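# Reorient a wooden block in an upturned robot hand

## Task

The wooden block starts resting loose on the palm of the upturned hand. Rotate it inside that same hand until its orientation relative to the hand matches the two goal pictures. Only this hand may touch it; the wrist camera, its post and the arm's final link count as part of the hand. If the block touches anything else or leaves the hand, the task fails. To finish, the block must be held motionless for a moment in the palm or fingers, clear of the wrist, the camera and its post. The palm must point straight up. No hand motor may show "moving" or "overload" or be building toward a shutdown; a motor that was off from the very start is exempt. Then declare the task done.

## Robot and tools

ROBOT. A six-joint arm carries a right robotic hand with index, middle, ring and thumb, 16 motors in all. There is one arm, so every row is a single list. Cameras: cam_high, cam_low and cam_wrist, each 504x504 pixels. The goal pictures are from the wrist camera's viewpoint; show_instructions displays them again.

FRAMES. Scene frame: origin on the table top directly below the arm base, +z up, +y to the left when looking along +x. The state line reports the hand point in this frame: end_effector_position in metres and end_effector_quat_wxyz, plus velocities in m/s and rad/s. The hand point sits in front of the palm, where the thumb tip meets the index and middle tips in a pinch. Hand point axes: +z runs along the straight fingers toward the tips, +x runs across the palm away from the thumb, and +y points out of the palm face. The palm face is at y = -0.062 m. A fixed mast at the wrist spans x +0.05 to +0.10, z -0.16 to -0.11, and reaches y = +0.06 m; the block must not rest against it.

execute_actions {"actions": [...], "pictures": bool}. The list holds nothing (this only reads the state), one action {"rows": [[24 numbers]], "steps": n}, or one wait {"steps": n}. An action has 1-15 rows and up to 15 steps, default 15; each step is 1/30 s. Each step uses one row, and the final row repeats if steps outnumber rows. A wait runs up to 300 steps, counted from the last result, and your reply time is included in that count.

ROW LAYOUT. Each row is 24 numbers in [-1, 1], in this order: dx, dy, dz, rx, ry, rz, index_mcp, index_abd, index_pip, index_dip, middle_mcp, middle_abd, middle_pip, middle_dip, ring_mcp, ring_abd, ring_pip, ring_dip, thumb_cmc, thumb_axl, thumb_mcp, thumb_ipl, current_limit, speed.
- dx..rz are an offset, not a pose, in the hand point's own axes. It is measured from the hand point pose in the latest result that shows it. If no result has shown it yet in this scene, or for the second and later calls within one reply, it is measured from the pose when the action begins. Every row uses that same base, so offsets do not add up row by row. 1.0 = 0.6 m or 180 degrees. rx, ry, rz form one rotation vector. All zeros drives the hand back to the base pose; it does not hold or wait.
- The 16 hinge numbers are absolute goal angles, spread linearly between each hinge's stops. Each entry below gives the angle in degrees at -1 and at +1, then the value where the hinge is straight.
  Finger _mcp: -1 bends the finger toward the palm at the knuckle (128, -18; straight 0.75).
  Finger _abd: -1 swings the finger sideways away from the thumb (60, -60; 0.00).
  Finger _pip: middle joint (108, -29; 0.58).
  Finger _dip: end joint (117, -21; 0.70).
  thumb_cmc: -1 swings the thumb from beside the palm to in front of it (120, -20; 0.71).
  thumb_axl: rolls the thumb about its length (140, -27; 0.68).
  thumb_mcp (109, -69; 0.23) and thumb_ipl (108, -77; 0.17) bend the thumb. With axl straight, -1 bends it toward +z. With axl at -0.40, -1 bends it the way cmc at -1 swings it.
- current_limit sets every motor's current cap: -1 = 0 mA, +1 = 550 mA, never below 11 mA. It also limits hinge speed, and very low values may not lift a finger.
- speed sets how fast motor set-points move: (speed+1)/2 of 5.9 rad/s. The hand starts at current_limit +0.4 and speed -0.6, and the last values sent stay in effect.

move {target, speed, stop_force}. target is one 24-number row using the same offset convention. The arm follows a straight path lasting 0.5-10 s; if the path would be longer, it stops short after 10 s. speed is in m/s, 0.002-0.5, default 0.25; turning is capped at twice that in rad/s. The path does not avoid obstacles, and the hand may lag, drift or overshoot the speed. stop_force is optional, 9-40 N: the path ends once the wrist sensor feels that much extra push along the line to the target. Leave it out when moving off a contact. The result ends with a "move:" line: done, contact, off_target, moving, held or fault, plus limits such as paced or held.

wait {seconds 0-10}: lets time pass without new commands. zoom_image {camera, region [x0,y0,x1,y1]}: a closer view of a region up to 504x504 px of that camera's latest image. read_manual gives the licence text. finished_scene {scene} ends the scene and cannot be undone.

RESULT LINES. "Hand target" is the pose the controller is driving toward. HELD marks steps where the clearance check withheld your row, and "pose unreachable" means that check changed or blocked a command. The hand lists, one entry per motor in row order, are:
- hand_goal: the goals currently written.
- hand_measured: the actual hinge positions on the same scale.
- hand_current_ma: positive means pushing toward -1.
- hand_state: moving, goal (at rest within 0.02 of its goal), blocked (at rest short of its goal and still pressing) or overload (shut down).
hand_current_limit and hand_speed show the current settings. Wrist force and torque are in hand point axes; expect offsets up to about 4 N, noise, and saturation near 50 N. MOTOR HOT appears from 70 °C; at 85 °C an over-temperature stop applies the brakes.

CAUTIONS. Each step's commanded pose is clipped to 100 mm and 16 degrees from the measured pose, and arm motion trails commands by about 0.17 s. A fault stop lasts 10 s and drops the rest of the call. It happens when a joint's torque reaches its load limit (133 N m for the big joints, 24.9 N m for the wrist joints) or an outside force reaches 150 N. Commands to the hand are lost while the arm is stopped. A finger grips only while its goal lies past the object's surface. A motor at 495 mA or more builds up a count, and at 5 s it shuts down for 10 s, so avoid squeezing hard for long. Turn the block gently and keep the palm close to level, so it does not fall, touch the table, or hit the mast or camera. Occasional outside nudges can disturb the block. Never knock anything off the table.

Each tool is called after "Call:" by a JSON object that holds its "fn" and its "kwargs", one argument or row to a line.

Reference images:

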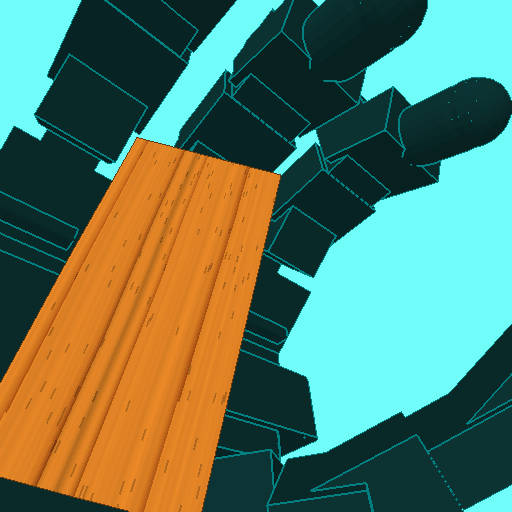

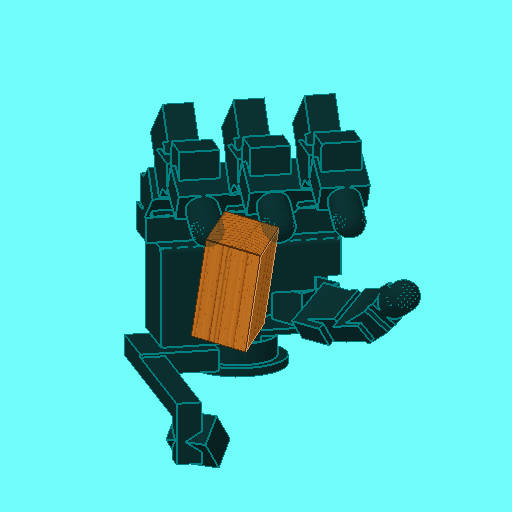

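## Session

Call:
{"fn": "execute_actions", "kwargs": {
  "actions": []
}}

Scene clock: 0.00 s of 4800.00 s.
end_effector_position=(+0.6050, +0.0579, +0.4979) hand_goal=(+0.046, +0.000, -0.008, +0.280, +0.046, +0.000, -0.008, +0.280, +0.046, +0.000, -0.008, +0.280, -0.104, +0.266, +0.032, -0.018) hand_measured=(+0.062, +0.000, -0.006, +0.282, +0.064, +0.000, -0.006, +0.282, +0.062, +0.000, -0.006, +0.282, -0.092, +0.270, +0.034, -0.016) hand_current_ma=(+83, +0, +14, +13, +95, +0, +15, +12, +87, +0, +14, +12, +65, +25, +11, +11) hand_state=(goal, goal, goal, goal, goal, goal, goal, goal, goal, goal, goal, goal, goal, goal, goal, goal) hand_current_limit=0.40 hand_speed=-0.60 end_effector_quat_wxyz=(+0.497, +0.474, +0.524, +0.504) end_effector_velocity=(-0.000, +0.000, +0.000) end_effector_angular_velocity=(-0.001, -0.001, +0.000)
Joint positions: [-0.141 -1.174  2.234 -4.202 -1.323 -0.043]
Joint velocities: [ 0.    -0.     0.    -0.001 -0.    -0.001]
Motor temperatures (°C, as the motors report them): [29 28 28 36 35 33]
Wrist force (N, on the end effector, along its own x y z axes, offset not removed): no reading
Wrist torque (N m, same axes, about the end effector's origin, offset not removed): no reading
Hand target: +0.605, +0.058, +0.498; +0.497, +0.474, +0.524, +0.504

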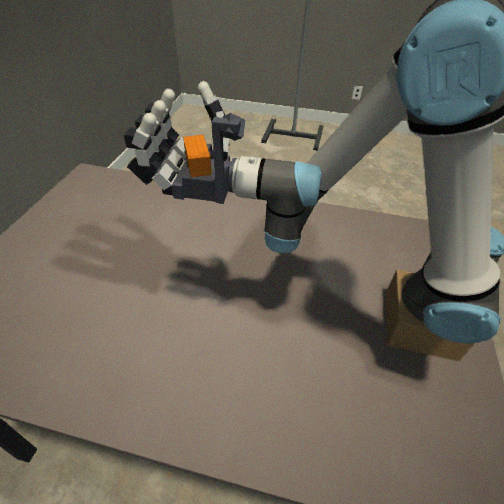

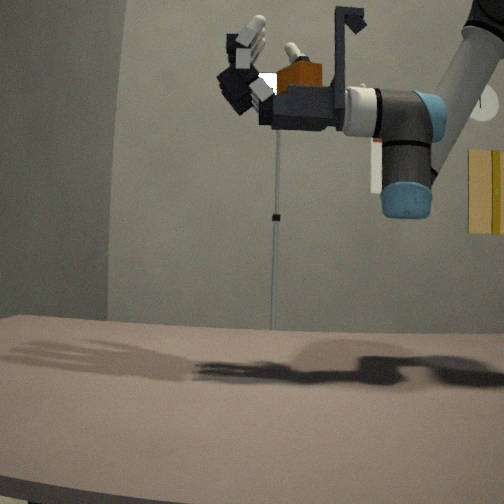

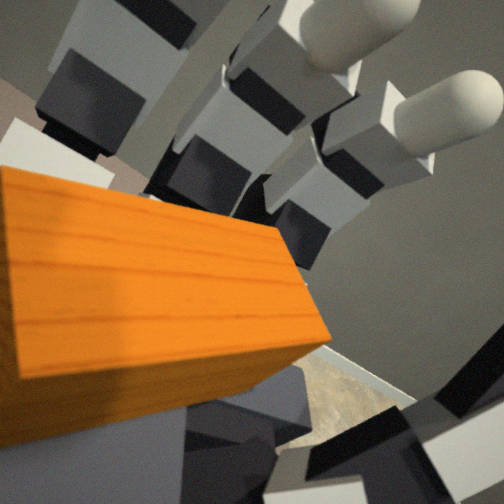

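Call:
{"fn": "zoom_image", "kwargs": {
  "camera": "cam_high",
  "region": [110,70,270,230]
}}

Call:
{"fn": "move", "kwargs": {
  "target": [0,0,0,0,0,0,0.6,0,0,0.28,0.6,0,0,0.28,0.6,0,-0.8,-0.3,0.3,0.68,0.7,0.17,0.4,-0.6]
}}

Call:
{"fn": "zoom_image", "kwargs": {
  "camera": "cam_high",
  "region": [110,70,270,230]
}}

Region (110, 70, 270, 230) of cam_high's 504x504 image, scaled by 3.150, with more detail than that image has.

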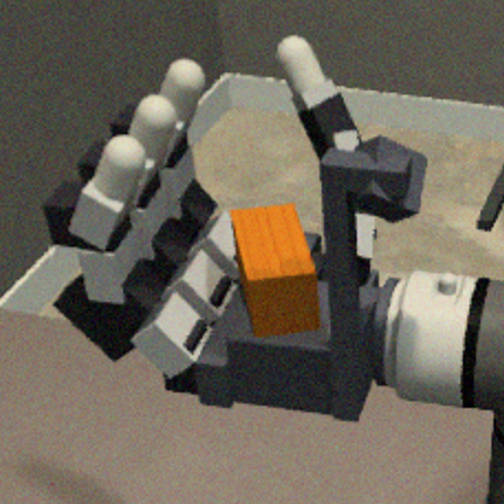

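Scene clock: 9.47 s of 4800.00 s.
end_effector_position=(+0.6050, +0.0579, +0.4979) hand_goal=(+0.600, +0.000, +0.000, +0.280, +0.600, +0.000, +0.000, +0.280, +0.600, +0.000, -0.800, -0.300, +0.300, +0.680, +0.700, +0.170) hand_measured=(+0.608, +0.000, +0.000, +0.282, +0.610, +0.000, +0.000, +0.282, +0.606, +0.000, -0.798, -0.298, +0.308, +0.674, +0.700, +0.168) hand_current_ma=(+46, +0, -2, +13, +53, +0, -3, +12, +34, +0, +9, +11, +42, -39, -1, -9) hand_state=(goal, goal, goal, goal, goal, goal, goal, goal, goal, goal, goal, goal, goal, goal, goal, goal) hand_current_limit=0.40 hand_speed=-0.60 end_effector_quat_wxyz=(+0.497, +0.474, +0.524, +0.504) end_effector_velocity=(-0.000, -0.000, +0.000) end_effector_angular_velocity=(-0.000, -0.000, -0.000)
Joint positions: [-0.141 -1.174  2.234 -4.202 -1.323 -0.043]
Joint velocities: [-0. -0.  0. -0. -0. -0.]
Motor temperatures (°C, as the motors report them): [29 28 28 36 35 33]
Wrist force (N, on the end effector, along its own x y z axes, offset not removed): [-1.9 1.1 -0.1]
Wrist torque (N m, same axes, about the end effector's origin, offset not removed): [0.03 0.03 0.02]
Hand target: +0.605, +0.058, +0.498; +0.497, +0.474, +0.524, +0.504
Off the commanded pose: 0.000 m, 0 deg.
After step 90, 5.30 s passed at rest.
move: done

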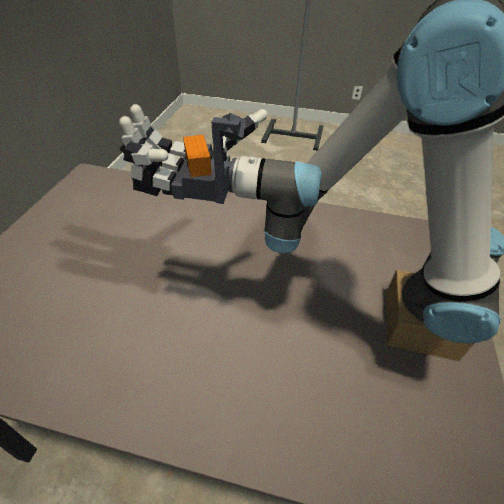

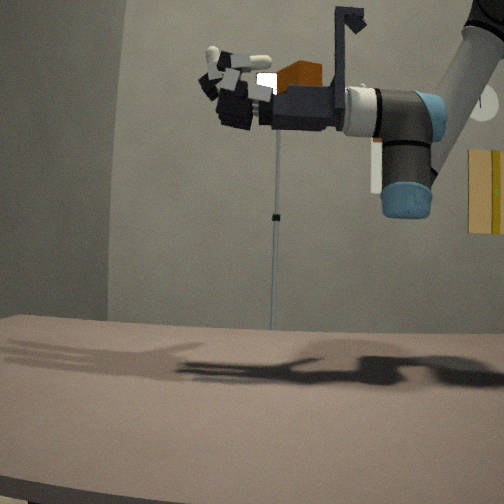

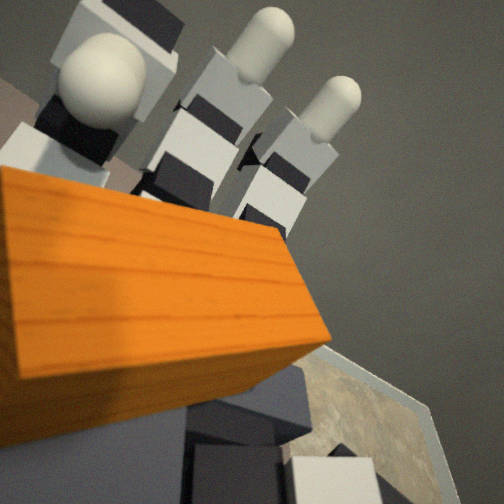

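Region (110, 70, 270, 230) of cam_high's 504x504 image, scaled by 3.150, with more detail than that image has.

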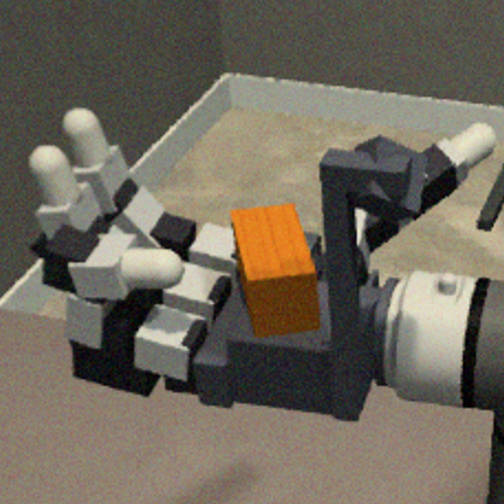

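Call:
{"fn": "move", "kwargs": {
  "target": [0,0,0,0,0,0,0.6,0,0,0.28,0.6,0,0,0.28,0.27,0,-0.88,-0.39,-0.6,0.68,0.5,0.17,0.4,-0.7]
}}

Call:
{"fn": "move", "kwargs": {
  "target": [0,0,0,0,0,0,0.6,0,0,0.28,0.6,0,0,0.28,-0.07,0,-0.81,-0.17,-0.6,0.68,0.2,0.17,0.4,-0.7]
}}

Call:
{"fn": "zoom_image", "kwargs": {
  "camera": "cam_high",
  "region": [110,70,270,230]
}}

Scene clock: 21.60 s of 4800.00 s.
end_effector_position=(+0.6050, +0.0579, +0.4979) hand_goal=(+0.600, +0.000, +0.000, +0.280, +0.600, +0.000, +0.000, +0.280, +0.270, +0.000, -0.880, -0.390, -0.600, +0.680, +0.500, +0.170) hand_measured=(+0.608, +0.000, +0.000, +0.282, +0.610, +0.000, +0.000, +0.282, +0.286, +0.000, -0.880, -0.388, -0.598, +0.678, +0.506, +0.168) hand_current_ma=(+46, +0, -2, +13, +53, +0, -3, +12, +83, +0, +3, +11, +11, -12, +39, -9) hand_state=(goal, goal, goal, goal, goal, goal, goal, goal, goal, goal, goal, goal, goal, goal, goal, goal) hand_current_limit=0.40 hand_speed=-0.70 end_effector_quat_wxyz=(+0.497, +0.474, +0.524, +0.504) end_effector_velocity=(-0.000, +0.000, +0.001) end_effector_angular_velocity=(-0.000, -0.001, +0.000)
Joint positions: [-0.141 -1.174  2.234 -4.202 -1.323 -0.043]
Joint velocities: [ 0.    -0.001 -0.001 -0.    -0.    -0.   ]
Motor temperatures (°C, as the motors report them): [29 28 28 36 35 33]
Wrist force (N, on the end effector, along its own x y z axes, offset not removed): [-1.5 0.0 -1.1]
Wrist torque (N m, same axes, about the end effector's origin, offset not removed): [0.05 0.01 -0.03]
Hand target: +0.605, +0.058, +0.498; +0.497, +0.474, +0.524, +0.504
Off the commanded pose: 0.000 m, 0 deg.
After step 90, 7.60 s passed at rest.
move: done

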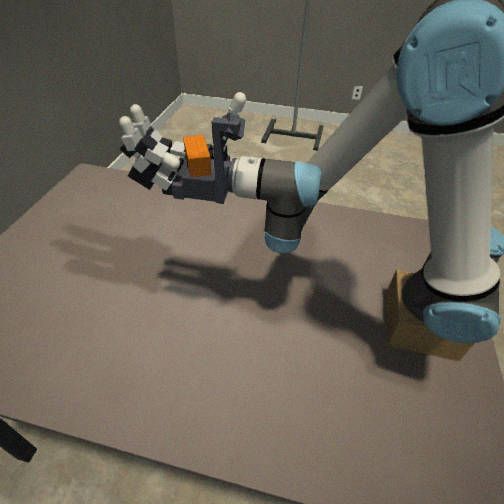

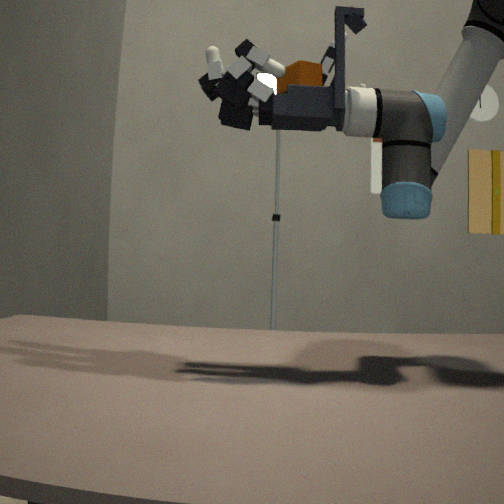

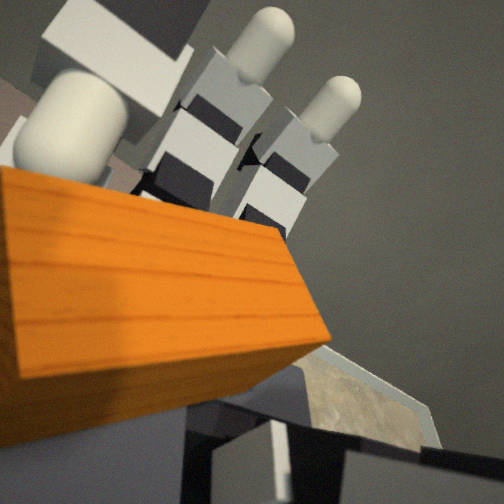

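Scene clock: 22.40 s of 4800.00 s.
end_effector_position=(+0.6050, +0.0579, +0.4979) hand_goal=(+0.600, +0.000, +0.000, +0.280, +0.600, +0.000, +0.000, +0.280, -0.070, +0.000, -0.810, -0.170, -0.600, +0.680, +0.200, +0.170) hand_measured=(+0.608, +0.000, +0.000, +0.282, +0.610, +0.000, +0.000, +0.282, -0.058, +0.000, -0.816, -0.174, -0.598, +0.678, +0.202, +0.168) hand_current_ma=(+46, +0, -2, +13, +53, +0, -3, +12, +65, +0, -31, -18, +11, -12, +13, -9) hand_state=(goal, goal, goal, goal, goal, goal, goal, goal, goal, goal, goal, goal, goal, goal, goal, goal) hand_current_limit=0.40 hand_speed=-0.70 end_effector_quat_wxyz=(+0.497, +0.474, +0.524, +0.504) end_effector_velocity=(-0.000, +0.001, +0.000) end_effector_angular_velocity=(+0.000, -0.001, +0.001)
Joint positions: [-0.141 -1.174  2.234 -4.202 -1.323 -0.043]
Joint velocities: [ 0.001 -0.    -0.    -0.     0.     0.   ]
Motor temperatures (°C, as the motors report them): [29 28 28 36 35 33]
Wrist force (N, on the end effector, along its own x y z axes, offset not removed): [-2.3 -0.8 -0.2]
Wrist torque (N m, same axes, about the end effector's origin, offset not removed): [-0.12 0.15 -0.06]
Hand target: +0.605, +0.058, +0.498; +0.497, +0.474, +0.524, +0.504
Off the commanded pose: 0.000 m, 0 deg.
move: done

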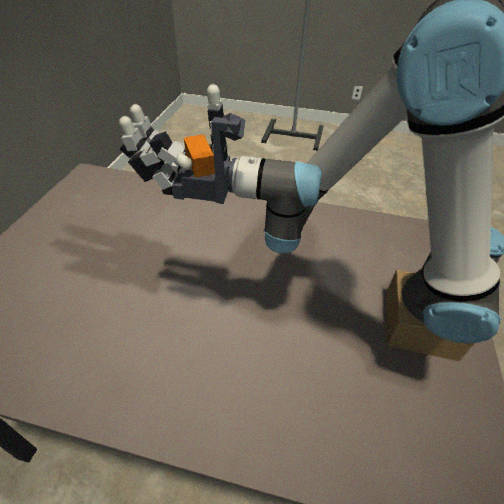

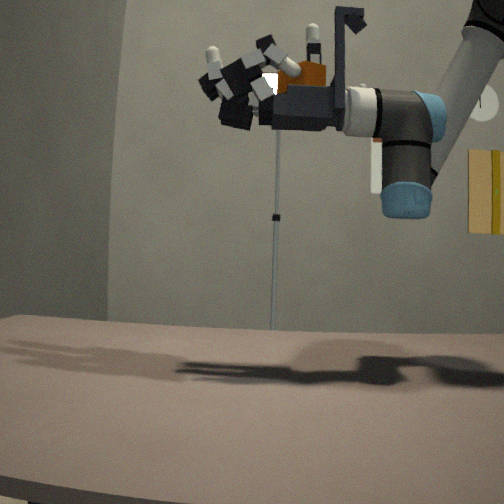

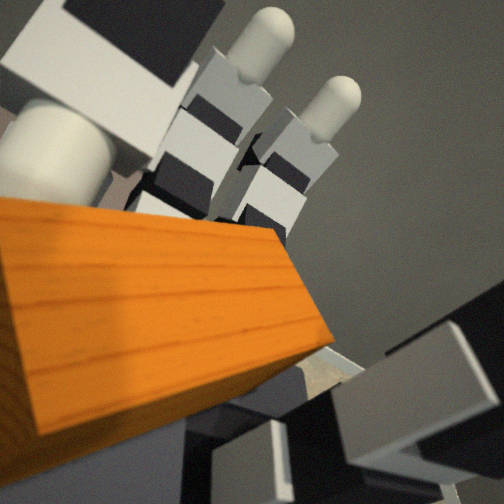

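Region (110, 70, 270, 230) of cam_high's 504x504 image, scaled by 3.150, with more detail than that image has.

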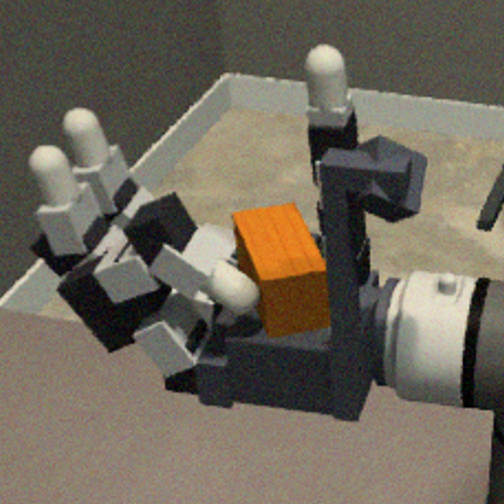

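Call:
{"fn": "move", "kwargs": {
  "target": [0,0,0,0,0,0,0.75,0,0,0.28,0.75,0,0,0.28,-0.41,0,-0.69,0.12,-0.6,0.68,0.2,0.17,0.4,-0.8]
}}

Call:
{"fn": "move", "kwargs": {
  "target": [0,0,0,0,0,0,0.75,0,0,0.28,0.75,0,0,0.28,-0.41,0,-0.69,0.12,0.5,0.68,0.2,0.17,0.4,-0.5]
}}

Call:
{"fn": "move", "kwargs": {
  "target": [0,0,0,0,0,0,0.75,0,0,0.28,0.75,0,0,0.28,-0.41,0,-0.69,0.12,0.4,0.68,-0.7,-0.1,0.4,-0.7]
}}

Call:
{"fn": "zoom_image", "kwargs": {
  "camera": "cam_high",
  "region": [110,70,270,230]
}}

Scene clock: 30.60 s of 4800.00 s.
end_effector_position=(+0.6050, +0.0579, +0.4979) hand_goal=(+0.750, +0.000, +0.000, +0.280, +0.750, +0.000, +0.000, +0.280, -0.410, +0.000, -0.690, +0.120, -0.600, +0.680, +0.200, +0.170) hand_measured=(+0.758, +0.000, +0.000, +0.282, +0.760, +0.000, +0.000, +0.282, -0.236, +0.000, -0.678, +0.120, -0.598, +0.678, +0.202, +0.168) hand_current_ma=(+48, +0, -1, +13, +54, +0, -1, +12, +385, +0, +59, +4, +11, -12, +13, -9) hand_state=(goal, goal, goal, goal, goal, goal, goal, goal, blocked, goal, goal, goal, goal, goal, goal, goal) hand_current_limit=0.40 hand_speed=-0.80 end_effector_quat_wxyz=(+0.497, +0.474, +0.524, +0.504) end_effector_velocity=(-0.000, -0.000, +0.000) end_effector_angular_velocity=(+0.000, -0.001, -0.000)
Joint positions: [-0.141 -1.174  2.234 -4.202 -1.323 -0.043]
Joint velocities: [-0.     0.     0.    -0.001 -0.     0.   ]
Motor temperatures (°C, as the motors report them): [29 28 28 36 35 33]
Wrist force (N, on the end effector, along its own x y z axes, offset not removed): [-2.3 -1.8 -0.4]
Wrist torque (N m, same axes, about the end effector's origin, offset not removed): [-0.28 0.20 -0.15]
Hand target: +0.605, +0.058, +0.498; +0.497, +0.474, +0.524, +0.504
Off the commanded pose: 0.000 m, 0 deg.
After step 90, 4.33 s passed at rest.
move: done

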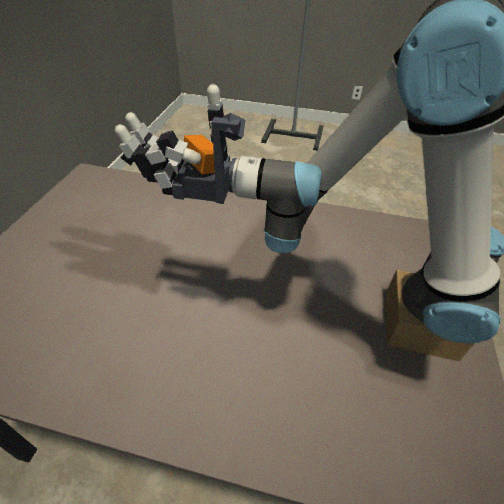

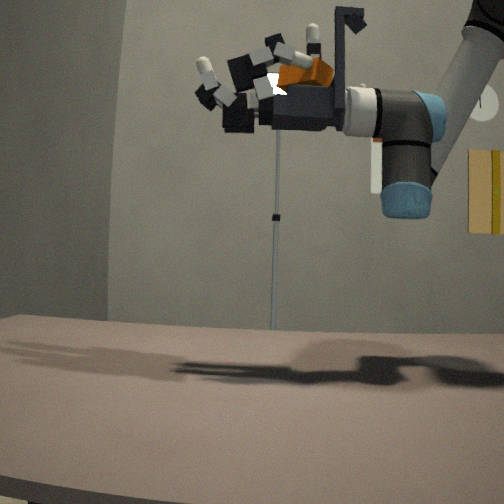

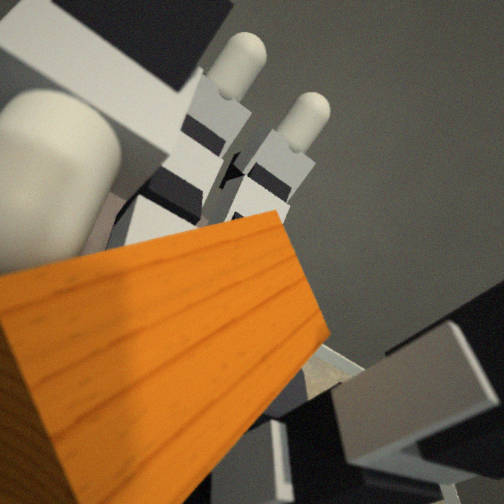

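Scene clock: 31.83 s of 4800.00 s.
end_effector_position=(+0.6050, +0.0579, +0.4979) hand_goal=(+0.750, +0.000, +0.000, +0.280, +0.750, +0.000, +0.000, +0.280, -0.410, +0.000, -0.690, +0.120, +0.500, +0.680, +0.200, +0.170) hand_measured=(+0.758, +0.000, +0.000, +0.282, +0.760, +0.000, +0.000, +0.282, -0.236, +0.000, -0.678, +0.120, +0.510, +0.678, +0.202, +0.168) hand_current_ma=(+48, +0, -1, +13, +55, +0, -1, +12, +385, +0, +59, +4, +49, -12, +13, -9) hand_state=(goal, goal, goal, goal, goal, goal, goal, goal, blocked, goal, goal, goal, goal, goal, goal, goal) hand_current_limit=0.40 hand_speed=-0.50 end_effector_quat_wxyz=(+0.497, +0.474, +0.524, +0.504) end_effector_velocity=(+0.001, -0.000, -0.000) end_effector_angular_velocity=(+0.000, +0.001, -0.000)
Joint positions: [-0.141 -1.174  2.234 -4.202 -1.323 -0.043]
Joint velocities: [-0.     0.001 -0.001  0.001 -0.     0.   ]
Motor temperatures (°C, as the motors report them): [29 28 28 36 35 33]
Wrist force (N, on the end effector, along its own x y z axes, offset not removed): [-1.9 -2.0 -0.8]
Wrist torque (N m, same axes, about the end effector's origin, offset not removed): [-0.33 0.09 -0.05]
Hand target: +0.605, +0.058, +0.498; +0.497, +0.474, +0.524, +0.504
Off the commanded pose: 0.000 m, 0 deg.
move: done

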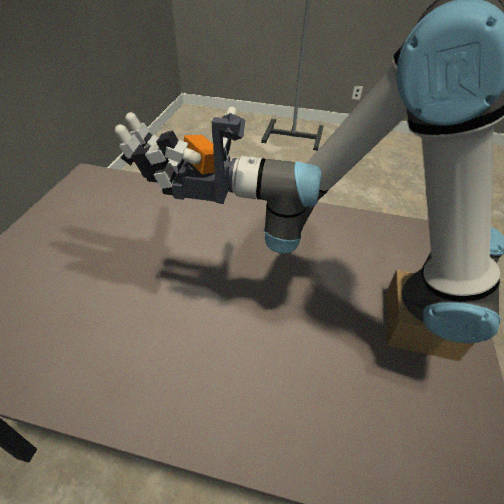

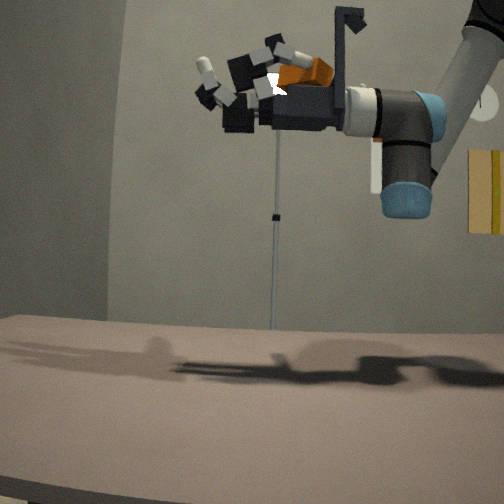

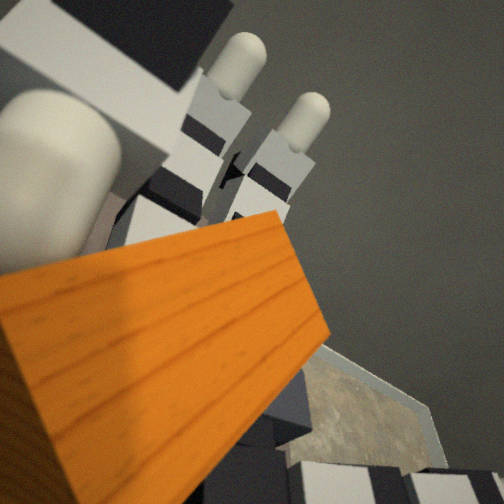

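Scene clock: 33.53 s of 4800.00 s.
end_effector_position=(+0.6050, +0.0579, +0.4979) hand_goal=(+0.750, +0.000, +0.000, +0.280, +0.750, +0.000, +0.000, +0.280, -0.410, +0.000, -0.690, +0.120, +0.400, +0.680, -0.700, -0.100) hand_measured=(+0.762, +0.000, +0.000, +0.282, +0.760, +0.000, +0.000, +0.282, -0.236, +0.000, -0.678, +0.120, +0.414, +0.684, -0.612, -0.092) hand_current_ma=(+62, +0, -1, +13, +55, +0, -1, +12, +385, +0, +59, +4, +73, +25, +385, +54) hand_state=(goal, goal, goal, goal, goal, goal, goal, goal, blocked, goal, goal, goal, goal, goal, blocked, goal) hand_current_limit=0.40 hand_speed=-0.70 end_effector_quat_wxyz=(+0.497, +0.474, +0.524, +0.504) end_effector_velocity=(-0.000, +0.001, -0.001) end_effector_angular_velocity=(+0.000, +0.002, +0.002)
Joint positions: [-0.141 -1.174  2.234 -4.202 -1.323 -0.043]
Joint velocities: [ 0.001 -0.     0.001  0.001  0.    -0.   ]
Motor temperatures (°C, as the motors report them): [29 28 28 36 35 33]
Wrist force (N, on the end effector, along its own x y z axes, offset not removed): [-0.7 -0.7 0.3]
Wrist torque (N m, same axes, about the end effector's origin, offset not removed): [-0.22 -0.09 -0.01]
Hand target: +0.605, +0.058, +0.498; +0.497, +0.474, +0.524, +0.504
Off the commanded pose: 0.000 m, 0 deg.
move: done

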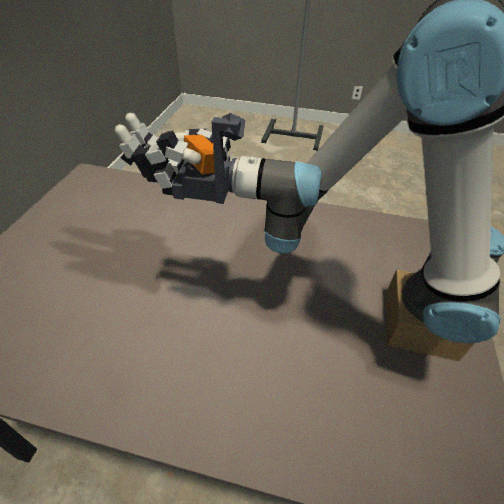

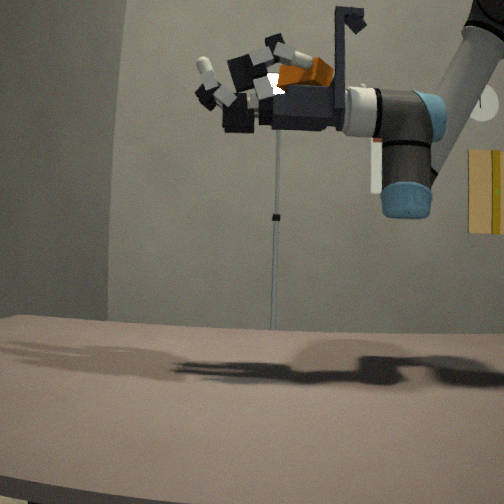

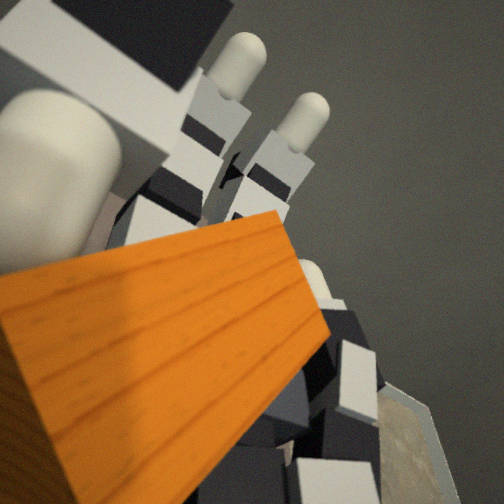

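Region (110, 70, 270, 230) of cam_high's 504x504 image, scaled by 3.150, with more detail than that image has.

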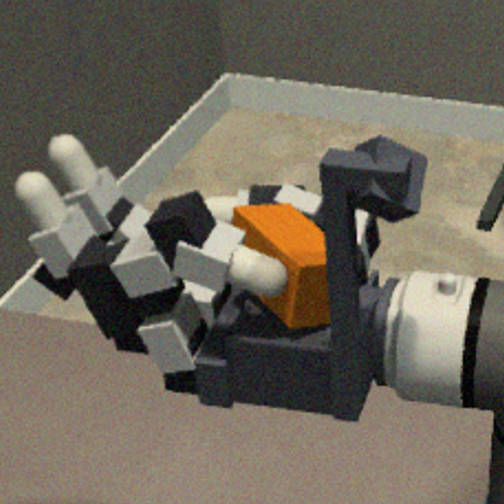

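Call:
{"fn": "move", "kwargs": {
  "target": [0,0,0,0,0,0,0.75,0,-0.3,0.28,0.75,0,-0.3,0.28,-0.1,0,-0.85,-0.2,0.3,0.68,-0.58,0,0.4,-0.7]
}}

Call:
{"fn": "move", "kwargs": {
  "target": [0,0,0,0.11,0,0,0.75,0,-0.3,0.28,0.75,0,-0.3,0.28,-0.1,0,-0.85,-0.2,0.3,0.68,-0.58,0,0.4,-0.7],
  "speed": 0.12
}}

Call:
{"fn": "zoom_image", "kwargs": {
  "camera": "cam_high",
  "region": [110,70,270,230]
}}

Scene clock: 44.63 s of 4800.00 s.
end_effector_position=(+0.6050, +0.0579, +0.4979) hand_goal=(+0.750, +0.000, -0.300, +0.280, +0.750, +0.000, -0.300, +0.280, -0.100, +0.000, -0.850, -0.200, +0.300, +0.680, -0.580, +0.000) hand_measured=(+0.762, +0.000, -0.294, +0.282, +0.760, +0.000, -0.294, +0.282, -0.100, +0.000, -0.850, -0.198, +0.314, +0.686, -0.586, -0.004) hand_current_ma=(+62, +0, +32, +13, +56, +0, +35, +12, -1, +0, -1, +12, +77, +37, -44, -25) hand_state=(goal, goal, goal, goal, goal, goal, goal, goal, goal, goal, goal, goal, goal, goal, goal, goal) hand_current_limit=0.40 hand_speed=-0.70 end_effector_quat_wxyz=(+0.497, +0.474, +0.524, +0.504) end_effector_velocity=(-0.000, +0.000, -0.001) end_effector_angular_velocity=(+0.000, +0.002, +0.001)
Joint positions: [-0.141 -1.174  2.234 -4.202 -1.323 -0.043]
Joint velocities: [ 0.001  0.     0.001  0.001 -0.    -0.   ]
Motor temperatures (°C, as the motors report them): [29 28 28 36 35 33]
Wrist force (N, on the end effector, along its own x y z axes, offset not removed): [-0.1 -1.3 0.2]
Wrist torque (N m, same axes, about the end effector's origin, offset not removed): [-0.24 -0.18 0.06]
Hand target: +0.605, +0.058, +0.498; +0.497, +0.474, +0.524, +0.504
Off the commanded pose: 0.000 m, 0 deg.
After step 90, 7.40 s passed at rest.
move: done

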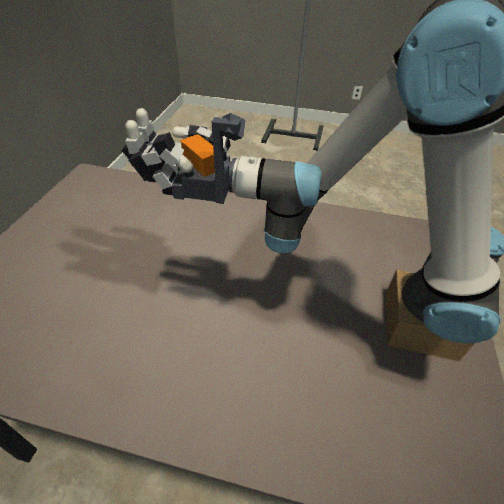

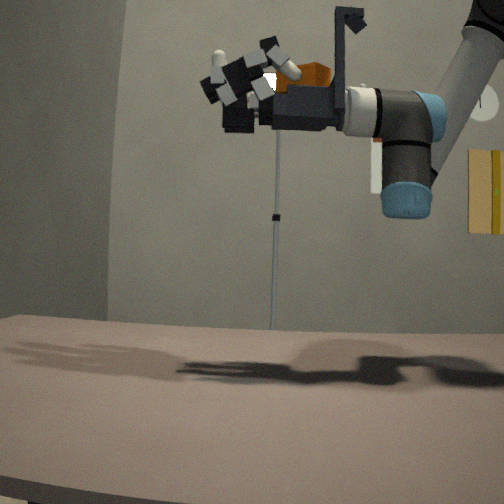

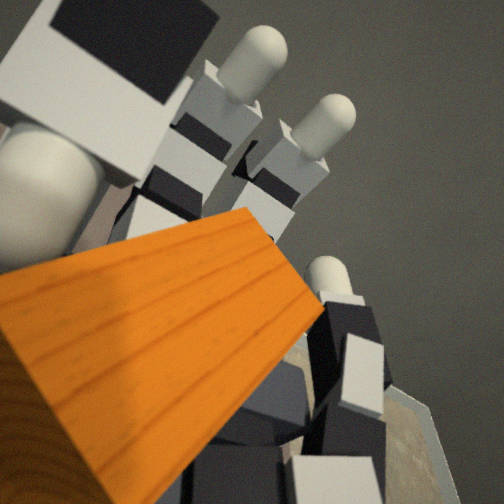

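Scene clock: 46.53 s of 4800.00 s.
end_effector_position=(+0.6047, +0.0580, +0.4976) hand_goal=(+0.750, +0.000, -0.300, +0.280, +0.750, +0.000, -0.300, +0.280, -0.100, +0.000, -0.850, -0.200, +0.300, +0.680, -0.580, +0.000) hand_measured=(+0.762, +0.000, -0.294, +0.282, +0.760, +0.000, -0.294, +0.282, -0.098, +0.000, -0.850, -0.198, +0.314, +0.686, -0.586, -0.004) hand_current_ma=(+62, +0, +32, +13, +56, +0, +35, +12, +14, +0, -1, +11, +73, +37, -44, -25) hand_state=(goal, goal, goal, goal, goal, goal, goal, goal, goal, goal, goal, goal, goal, goal, goal, goal) hand_current_limit=0.40 hand_speed=-0.70 end_effector_quat_wxyz=(+0.408, +0.552, +0.603, +0.407) end_effector_velocity=(+0.000, -0.000, -0.001) end_effector_angular_velocity=(-0.001, +0.019, -0.001)
Joint positions: [-0.141 -1.484  2.3   -3.606 -1.352 -0.125]
Joint velocities: [-0.    -0.014 -0.001  0.035 -0.002 -0.004]
Motor temperatures (°C, as the motors report them): [29 28 28 36 35 33]
Wrist force (N, on the end effector, along its own x y z axes, offset not removed): [-2.0 -1.9 1.3]
Wrist torque (N m, same axes, about the end effector's origin, offset not removed): [-0.31 -0.01 -0.09]
Hand target: +0.605, +0.058, +0.498; +0.408, +0.552, +0.603, +0.406
Off the commanded pose: 0.000 m, 0 deg.
move: done

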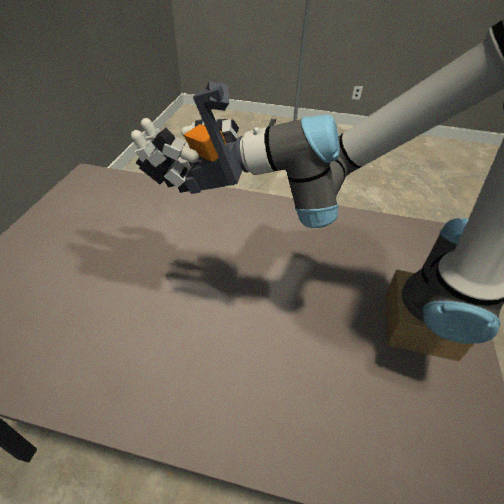

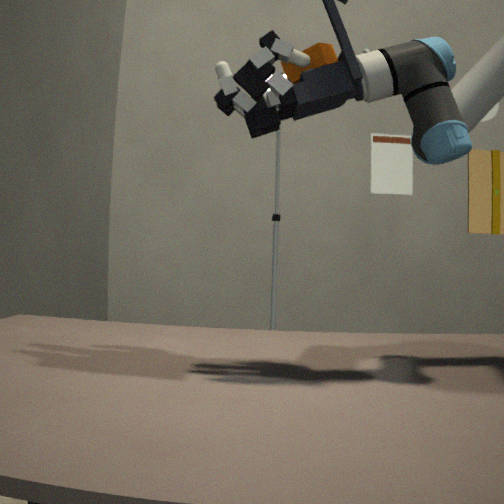

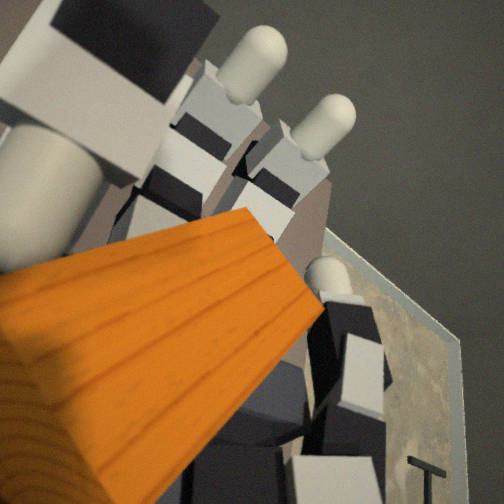

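Region (110, 70, 270, 230) of cam_high's 504x504 image, scaled by 3.150, with more detail than that image has.

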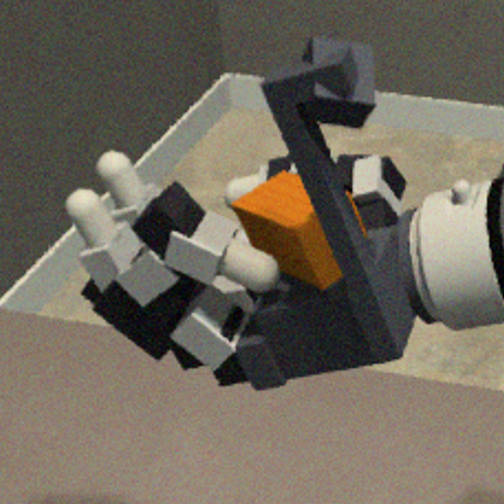

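Nudge with thumb while tilted.

Call:
{"fn": "move", "kwargs": {
  "target": [0,0,0,0,0,0,0.75,0,-0.3,0.28,0.75,0,-0.3,0.28,-0.25,0,-0.8,-0.08,-0.1,0.68,-0.75,0.1,0.4,-0.8]
}}

Call:
{"fn": "move", "kwargs": {
  "target": [0,0,0,0,0,0,0.75,0,-0.3,0.28,0.75,0,-0.3,0.28,-0.25,0,-0.8,-0.08,-0.5,0.68,-0.8,0.15,0.4,-0.8]
}}

Scene clock: 51.43 s of 4800.00 s.
end_effector_position=(+0.6047, +0.0580, +0.4976) hand_goal=(+0.750, +0.000, -0.300, +0.280, +0.750, +0.000, -0.300, +0.280, -0.250, +0.000, -0.800, -0.080, -0.100, +0.680, -0.750, +0.100) hand_measured=(+0.762, +0.000, -0.294, +0.282, +0.760, +0.000, -0.294, +0.282, -0.240, +0.000, -0.808, -0.084, -0.100, +0.690, -0.736, +0.096) hand_current_ma=(+62, +0, +32, +13, +56, +0, +35, +12, +57, +0, -41, -20, -5, +61, +87, -29) hand_state=(goal, goal, goal, goal, goal, goal, goal, goal, goal, goal, goal, goal, goal, goal, goal, goal) hand_current_limit=0.40 hand_speed=-0.80 end_effector_quat_wxyz=(+0.408, +0.552, +0.603, +0.407) end_effector_velocity=(+0.000, -0.000, +0.001) end_effector_angular_velocity=(-0.000, -0.002, -0.000)
Joint positions: [-0.141 -1.484  2.3   -3.606 -1.352 -0.125]
Joint velocities: [-0.     0.001 -0.001 -0.001  0.    -0.   ]
Motor temperatures (°C, as the motors report them): [29 28 28 36 35 33]
Wrist force (N, on the end effector, along its own x y z axes, offset not removed): [-2.5 -1.3 -0.6]
Wrist torque (N m, same axes, about the end effector's origin, offset not removed): [-0.07 0.25 -0.16]
Hand target: +0.605, +0.058, +0.498; +0.408, +0.552, +0.603, +0.407
Off the commanded pose: 0.000 m, 0 deg.
After step 90, 0.80 s passed at rest.
move: done

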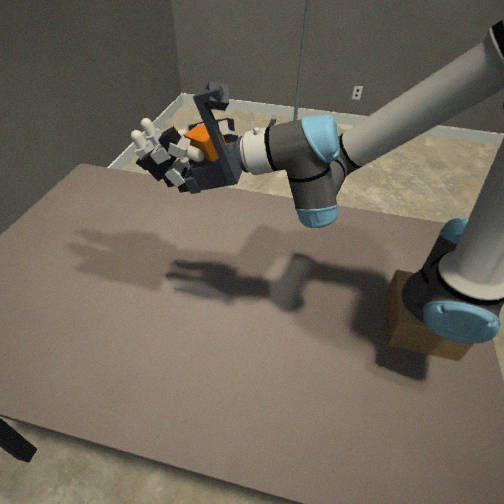

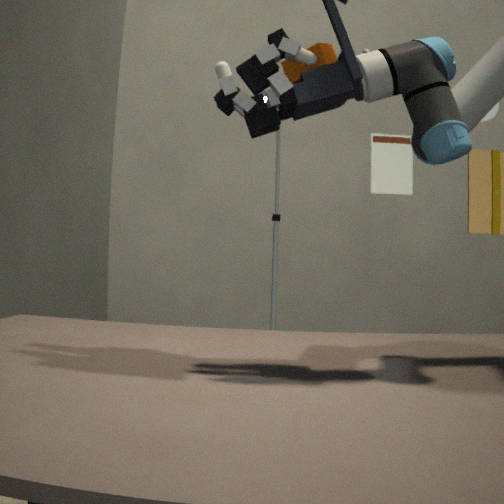

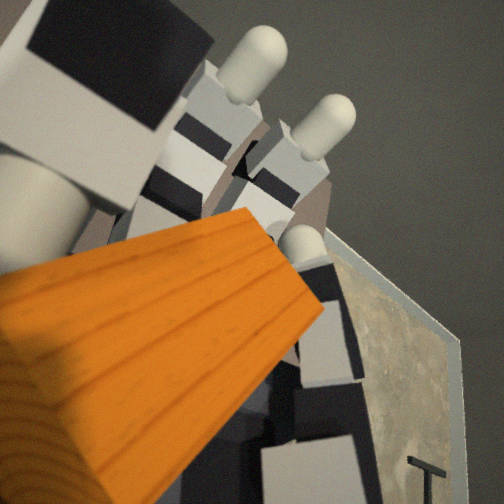

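Scene clock: 52.53 s of 4800.00 s.
end_effector_position=(+0.6047, +0.0580, +0.4976) hand_goal=(+0.750, +0.000, -0.300, +0.280, +0.750, +0.000, -0.300, +0.280, -0.250, +0.000, -0.800, -0.080, -0.500, +0.680, -0.800, +0.150) hand_measured=(+0.762, +0.000, -0.294, +0.282, +0.760, +0.000, -0.294, +0.282, -0.240, +0.000, -0.808, -0.084, -0.496, +0.682, -0.804, +0.146) hand_current_ma=(+62, +0, +32, +13, +56, +0, +35, +12, +57, +0, -41, -20, +21, +17, -22, -33) hand_state=(goal, goal, goal, goal, goal, goal, goal, goal, goal, goal, goal, goal, goal, goal, goal, goal) hand_current_limit=0.40 hand_speed=-0.80 end_effector_quat_wxyz=(+0.408, +0.552, +0.603, +0.407) end_effector_velocity=(+0.000, +0.000, +0.000) end_effector_angular_velocity=(+0.000, -0.000, +0.000)
Joint positions: [-0.141 -1.484  2.3   -3.606 -1.352 -0.125]
Joint velocities: [ 0.     0.001 -0.    -0.    -0.     0.   ]
Motor temperatures (°C, as the motors report them): [29 28 28 36 35 33]
Wrist force (N, on the end effector, along its own x y z axes, offset not removed): [-0.3 0.0 -1.5]
Wrist torque (N m, same axes, about the end effector's origin, offset not removed): [0.06 -0.17 0.10]
Hand target: +0.605, +0.058, +0.498; +0.408, +0.552, +0.603, +0.407
Off the commanded pose: 0.000 m, 0 deg.
move: done

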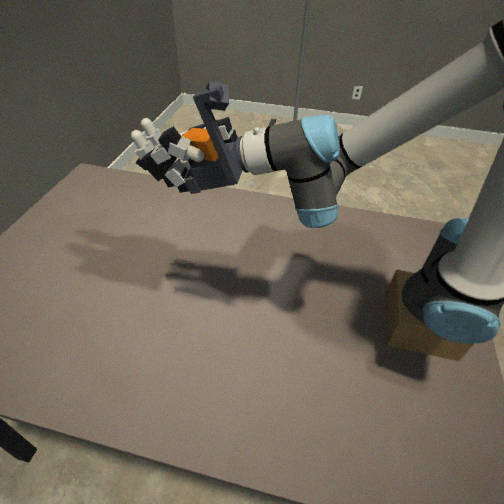

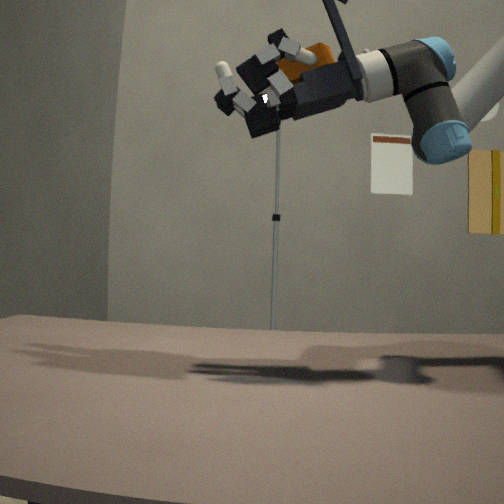

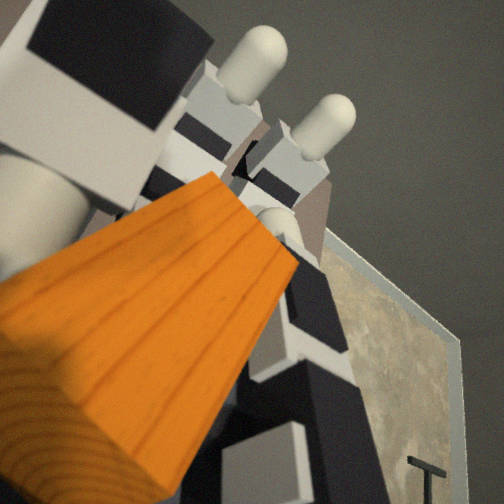

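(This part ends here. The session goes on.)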